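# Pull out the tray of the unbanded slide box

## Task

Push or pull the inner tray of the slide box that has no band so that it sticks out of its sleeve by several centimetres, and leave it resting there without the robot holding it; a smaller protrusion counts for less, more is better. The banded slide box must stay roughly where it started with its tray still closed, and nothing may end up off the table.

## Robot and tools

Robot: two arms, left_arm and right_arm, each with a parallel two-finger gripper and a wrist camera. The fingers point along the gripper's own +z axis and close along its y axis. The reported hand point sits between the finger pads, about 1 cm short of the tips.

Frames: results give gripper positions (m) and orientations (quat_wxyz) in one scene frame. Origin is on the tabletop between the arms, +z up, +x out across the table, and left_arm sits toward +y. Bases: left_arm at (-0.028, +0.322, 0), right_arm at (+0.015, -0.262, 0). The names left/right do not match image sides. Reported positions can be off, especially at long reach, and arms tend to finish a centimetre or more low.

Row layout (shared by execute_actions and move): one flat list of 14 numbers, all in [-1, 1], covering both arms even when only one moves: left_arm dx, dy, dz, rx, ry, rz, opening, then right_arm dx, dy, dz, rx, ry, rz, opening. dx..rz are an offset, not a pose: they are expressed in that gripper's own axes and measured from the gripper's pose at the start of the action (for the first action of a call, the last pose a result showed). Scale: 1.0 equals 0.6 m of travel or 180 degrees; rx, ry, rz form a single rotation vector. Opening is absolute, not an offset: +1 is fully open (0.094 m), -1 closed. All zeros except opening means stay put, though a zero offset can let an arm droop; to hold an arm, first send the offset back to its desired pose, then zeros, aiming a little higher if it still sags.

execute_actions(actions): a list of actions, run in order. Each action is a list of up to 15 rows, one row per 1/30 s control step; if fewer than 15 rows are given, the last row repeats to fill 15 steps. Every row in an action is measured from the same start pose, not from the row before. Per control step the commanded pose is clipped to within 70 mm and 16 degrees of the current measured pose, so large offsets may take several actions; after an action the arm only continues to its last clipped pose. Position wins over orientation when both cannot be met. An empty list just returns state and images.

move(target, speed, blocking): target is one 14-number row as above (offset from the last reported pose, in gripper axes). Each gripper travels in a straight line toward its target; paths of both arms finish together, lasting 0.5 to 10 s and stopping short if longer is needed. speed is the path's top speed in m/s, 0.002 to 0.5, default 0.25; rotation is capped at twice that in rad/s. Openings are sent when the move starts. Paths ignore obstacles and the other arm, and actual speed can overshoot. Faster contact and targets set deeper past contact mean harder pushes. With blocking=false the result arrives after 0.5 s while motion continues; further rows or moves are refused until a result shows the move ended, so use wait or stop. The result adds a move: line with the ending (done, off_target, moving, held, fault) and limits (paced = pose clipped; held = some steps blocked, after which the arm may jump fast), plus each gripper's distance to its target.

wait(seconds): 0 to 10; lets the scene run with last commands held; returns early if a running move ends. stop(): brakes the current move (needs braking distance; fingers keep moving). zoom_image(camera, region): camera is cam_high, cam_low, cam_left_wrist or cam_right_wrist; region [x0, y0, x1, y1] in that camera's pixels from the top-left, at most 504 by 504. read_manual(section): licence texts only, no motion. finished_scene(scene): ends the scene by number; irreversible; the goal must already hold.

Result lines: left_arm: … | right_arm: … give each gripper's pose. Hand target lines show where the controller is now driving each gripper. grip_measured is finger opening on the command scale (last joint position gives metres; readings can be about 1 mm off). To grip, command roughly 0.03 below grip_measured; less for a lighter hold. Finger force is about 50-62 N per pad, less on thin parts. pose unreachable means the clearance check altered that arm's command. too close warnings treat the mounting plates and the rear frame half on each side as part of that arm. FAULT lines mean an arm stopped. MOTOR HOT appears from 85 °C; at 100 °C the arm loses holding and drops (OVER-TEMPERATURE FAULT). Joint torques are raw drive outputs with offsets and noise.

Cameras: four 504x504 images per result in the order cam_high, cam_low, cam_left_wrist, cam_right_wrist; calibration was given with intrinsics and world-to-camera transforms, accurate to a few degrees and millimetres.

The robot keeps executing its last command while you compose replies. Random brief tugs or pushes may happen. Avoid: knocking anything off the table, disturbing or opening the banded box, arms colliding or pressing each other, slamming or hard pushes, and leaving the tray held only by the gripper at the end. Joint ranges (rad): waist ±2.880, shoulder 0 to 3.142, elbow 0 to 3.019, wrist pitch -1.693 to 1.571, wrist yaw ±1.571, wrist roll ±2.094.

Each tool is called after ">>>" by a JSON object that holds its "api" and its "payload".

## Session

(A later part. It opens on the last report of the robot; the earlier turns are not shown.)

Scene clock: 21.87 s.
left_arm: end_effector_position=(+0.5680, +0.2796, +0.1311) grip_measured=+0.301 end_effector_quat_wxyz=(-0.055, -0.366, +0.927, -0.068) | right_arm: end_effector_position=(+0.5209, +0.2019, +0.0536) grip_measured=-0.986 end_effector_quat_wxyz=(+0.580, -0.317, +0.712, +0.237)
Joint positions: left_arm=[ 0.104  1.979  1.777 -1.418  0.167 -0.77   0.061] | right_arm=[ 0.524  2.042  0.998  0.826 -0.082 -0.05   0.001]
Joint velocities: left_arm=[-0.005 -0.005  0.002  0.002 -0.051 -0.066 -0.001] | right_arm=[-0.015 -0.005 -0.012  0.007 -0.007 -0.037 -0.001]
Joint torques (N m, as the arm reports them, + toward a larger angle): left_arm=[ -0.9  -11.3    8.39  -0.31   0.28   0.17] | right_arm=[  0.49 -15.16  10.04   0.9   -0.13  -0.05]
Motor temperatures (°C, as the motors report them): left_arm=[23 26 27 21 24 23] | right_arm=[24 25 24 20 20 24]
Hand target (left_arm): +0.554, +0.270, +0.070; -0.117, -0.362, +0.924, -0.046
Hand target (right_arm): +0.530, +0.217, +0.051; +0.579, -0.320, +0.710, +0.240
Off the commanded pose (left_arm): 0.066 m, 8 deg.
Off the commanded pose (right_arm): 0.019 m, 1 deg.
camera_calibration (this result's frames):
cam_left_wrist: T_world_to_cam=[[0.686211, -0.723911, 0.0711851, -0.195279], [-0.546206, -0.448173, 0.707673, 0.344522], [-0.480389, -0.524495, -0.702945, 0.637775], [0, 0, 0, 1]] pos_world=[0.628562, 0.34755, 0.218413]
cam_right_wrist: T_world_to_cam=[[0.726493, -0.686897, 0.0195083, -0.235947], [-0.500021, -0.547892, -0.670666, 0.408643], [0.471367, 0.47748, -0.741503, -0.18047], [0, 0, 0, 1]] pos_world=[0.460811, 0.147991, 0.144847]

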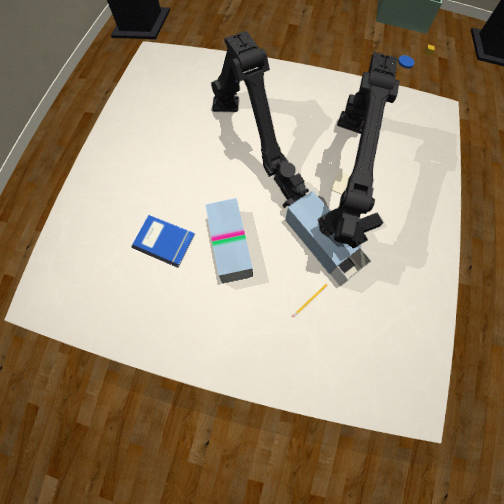

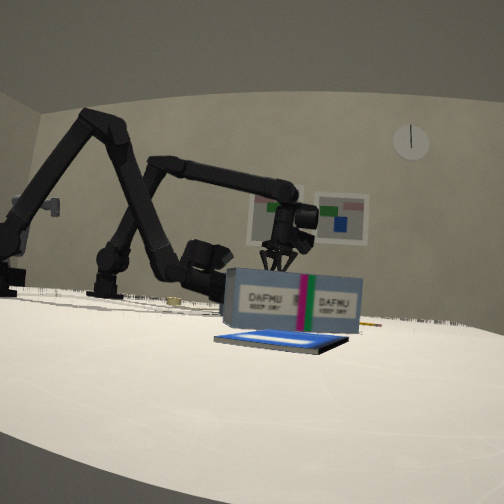

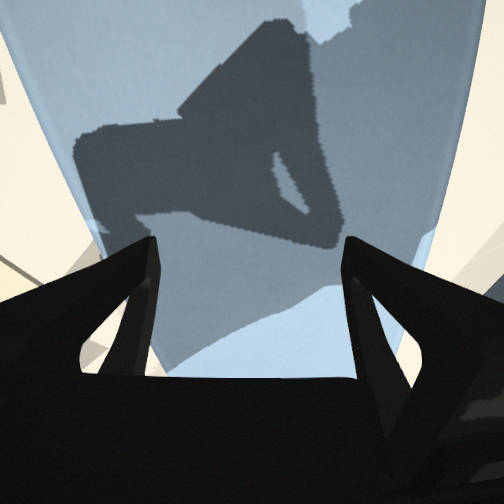

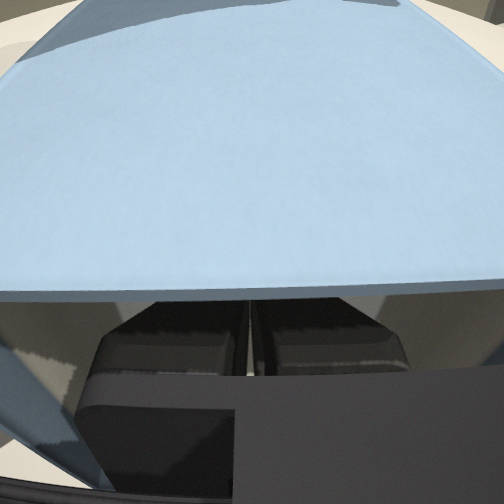

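>>> {"api": "execute_actions", "payload": {"actions": [[[0.004,0.008,0.11,-0.03,0.03,0,0.3,-0.004,-0.004,0.055,0,0,0,-1]],[[0.004,0.008,0.11,-0.03,0.03,0,0.3,-0.004,0,0.05,0,0,0,-1]]]}}

>>> {"api": "zoom_image", "payload": {"camera": "cam_high", "region": [260, 160, 400, 300]}}

Scene clock: 23.03 s.
left_arm: end_effector_position=(+0.5727, +0.2868, +0.1308) grip_measured=+0.301 end_effector_quat_wxyz=(-0.045, -0.361, +0.930, -0.054) | right_arm: end_effector_position=(+0.5366, +0.2167, +0.0536) grip_measured=-0.986 end_effector_quat_wxyz=(+0.579, -0.319, +0.712, +0.238)
Joint positions: left_arm=[ 0.107  1.987  1.791 -1.418  0.135 -0.757  0.061] | right_arm=[ 0.524  2.073  1.067  0.786 -0.086 -0.05   0.001]
Joint velocities: left_arm=[-0.005 -0.015 -0.007 -0.012  0.007 -0.007  0.001] | right_arm=[-0.015 -0.015  0.027 -0.012 -0.007  0.037 -0.001]
Joint torques (N m, as the arm reports them, + toward a larger angle): left_arm=[ -1.27 -11.58   8.2   -0.46   0.49   0.07] | right_arm=[  0.41 -15.37  11.35   0.75   0.28  -0.05]
Motor temperatures (°C, as the motors report them): left_arm=[23 26 27 21 24 23] | right_arm=[24 25 24 20 20 24]
Hand target (left_arm): +0.557, +0.275, +0.070; -0.112, -0.359, +0.926, -0.035
Hand target (right_arm): +0.550, +0.232, +0.051; +0.580, -0.317, +0.712, +0.237
Off the commanded pose (left_arm): 0.067 m, 8 deg.
Off the commanded pose (right_arm): 0.023 m, 0 deg.
camera_calibration (this result's frames):
cam_left_wrist: T_world_to_cam=[[0.677478, -0.733533, 0.054336, -0.183317], [-0.557396, -0.463791, 0.688627, 0.363916], [-0.47993, -0.496816, -0.723077, 0.637999], [0, 0, 0, 1]] pos_world=[0.633234, 0.351281, 0.220681]
cam_right_wrist: T_world_to_cam=[[0.729078, -0.684179, 0.0185427, -0.239176], [-0.499111, -0.550012, -0.669608, 0.42449], [0.468331, 0.478942, -0.742483, -0.193586], [0, 0, 0, 1]] pos_world=[0.476908, 0.162552, 0.144943]

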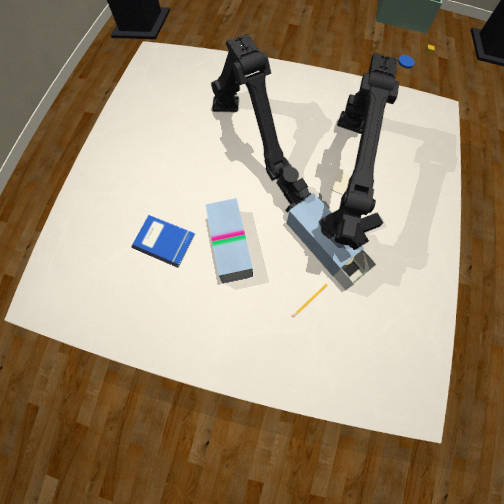

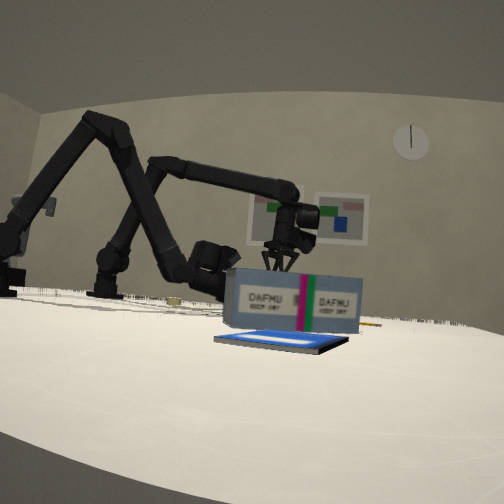

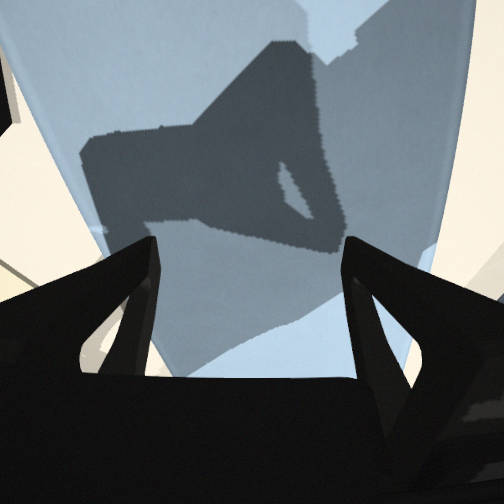

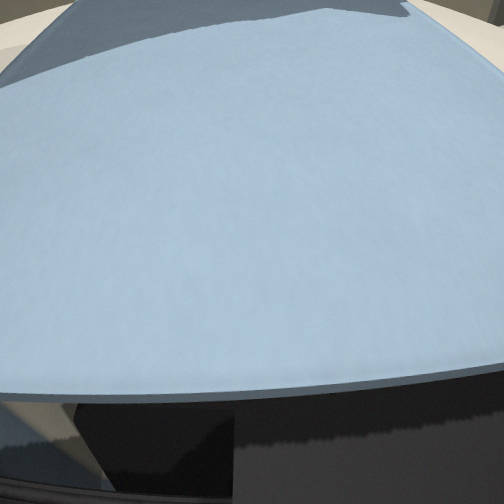

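Region (260, 160, 400, 300) of cam_high's 504x504 image, scaled by 3.600, with more detail than that image has.

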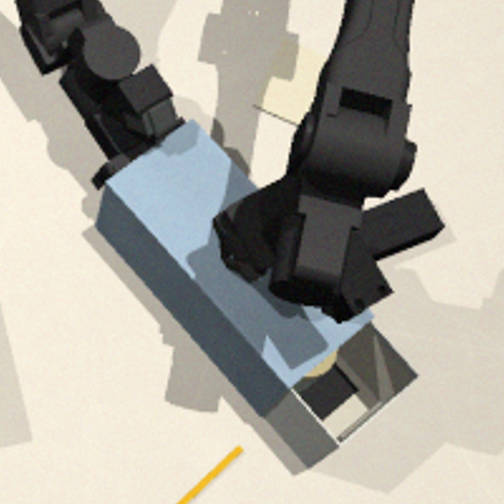

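About 7.5 cm of tray is now showing, so I'm withdrawing both arms.

>>> {"api": "move", "payload": {"target": [0,0,-0.08,0,0,0,0.3, 0.03,0,-0.2,0,0,0,-1], "speed": 0.15}}

Scene clock: 24.37 s.
left_arm: end_effector_position=(+0.5642, +0.2878, +0.1632) grip_measured=+0.301 end_effector_quat_wxyz=(-0.058, -0.362, +0.929, -0.048) | right_arm: end_effector_position=(+0.4514, +0.1291, +0.0498) grip_measured=-0.986 end_effector_quat_wxyz=(+0.566, -0.321, +0.722, +0.237)
Joint positions: left_arm=[ 0.108  1.968  1.845 -1.519  0.133 -0.756  0.061] | right_arm=[ 0.501  1.902  0.704  0.947 -0.112 -0.05   0.001]
Joint velocities: left_arm=[-0.015 -0.005  0.012 -0.032 -0.125 -0.022 -0.   ] | right_arm=[-0.005 -0.005 -0.022 -0.007  0.051  0.007  0.001]
Joint torques (N m, as the arm reports them, + toward a larger angle): left_arm=[  1.19 -17.55  14.14  -0.33  -0.11   0.21] | right_arm=[ -0.69 -15.21   4.56   2.66  -0.13  -0.12]
Motor temperatures (°C, as the motors report them): left_arm=[23 26 28 21 24 23] | right_arm=[24 25 24 20 20 24]
Hand target (left_arm): +0.574, +0.293, +0.178; -0.045, -0.361, +0.930, -0.054
Hand target (right_arm): +0.454, +0.128, +0.060; +0.579, -0.318, +0.712, +0.238
Off the commanded pose (left_arm): 0.019 m, 2 deg.
Off the commanded pose (right_arm): 0.012 m, 2 deg.
move: off_target (left_arm, right_arm)
camera_calibration (this result's frames):
cam_left_wrist: T_world_to_cam=[[0.678904, -0.733451, 0.0337555, -0.176086], [-0.537956, -0.465607, 0.702719, 0.324557], [-0.499693, -0.495237, -0.710666, 0.66646], [0, 0, 0, 1]] pos_world=[0.627168, 0.352021, 0.251502]
cam_right_wrist: T_world_to_cam=[[0.730795, -0.682537, 0.00903798, -0.237422], [-0.516456, -0.561532, -0.646495, 0.339432], [0.446332, 0.467788, -0.762865, -0.1022], [0, 0, 0, 1]] pos_world=[0.394424, 0.0763607, 0.143622]

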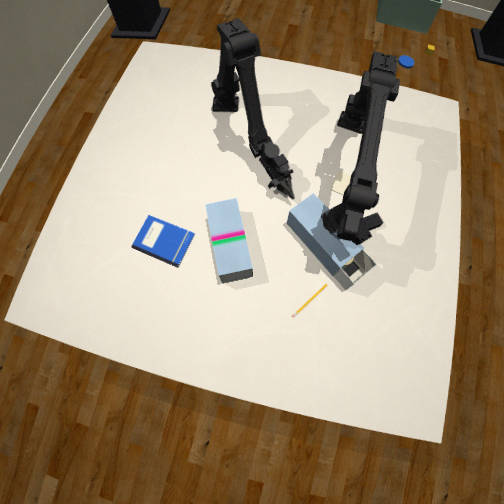

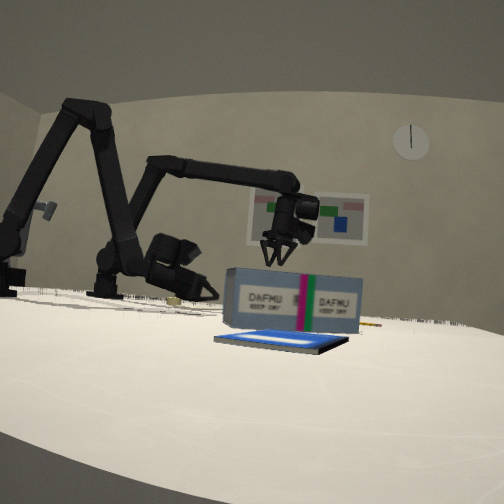

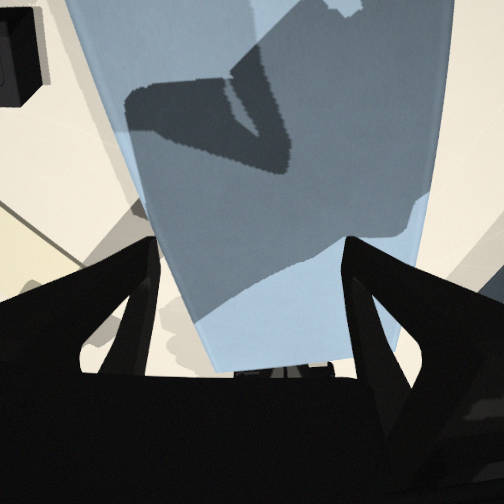

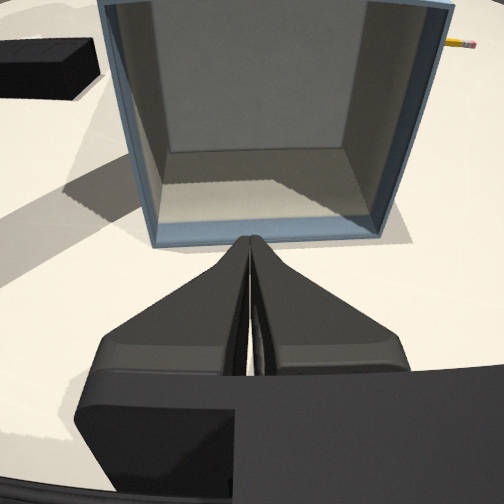

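>>> {"api": "finished_scene", "payload": {"scene": 1}}

The scene is finished: the task was done.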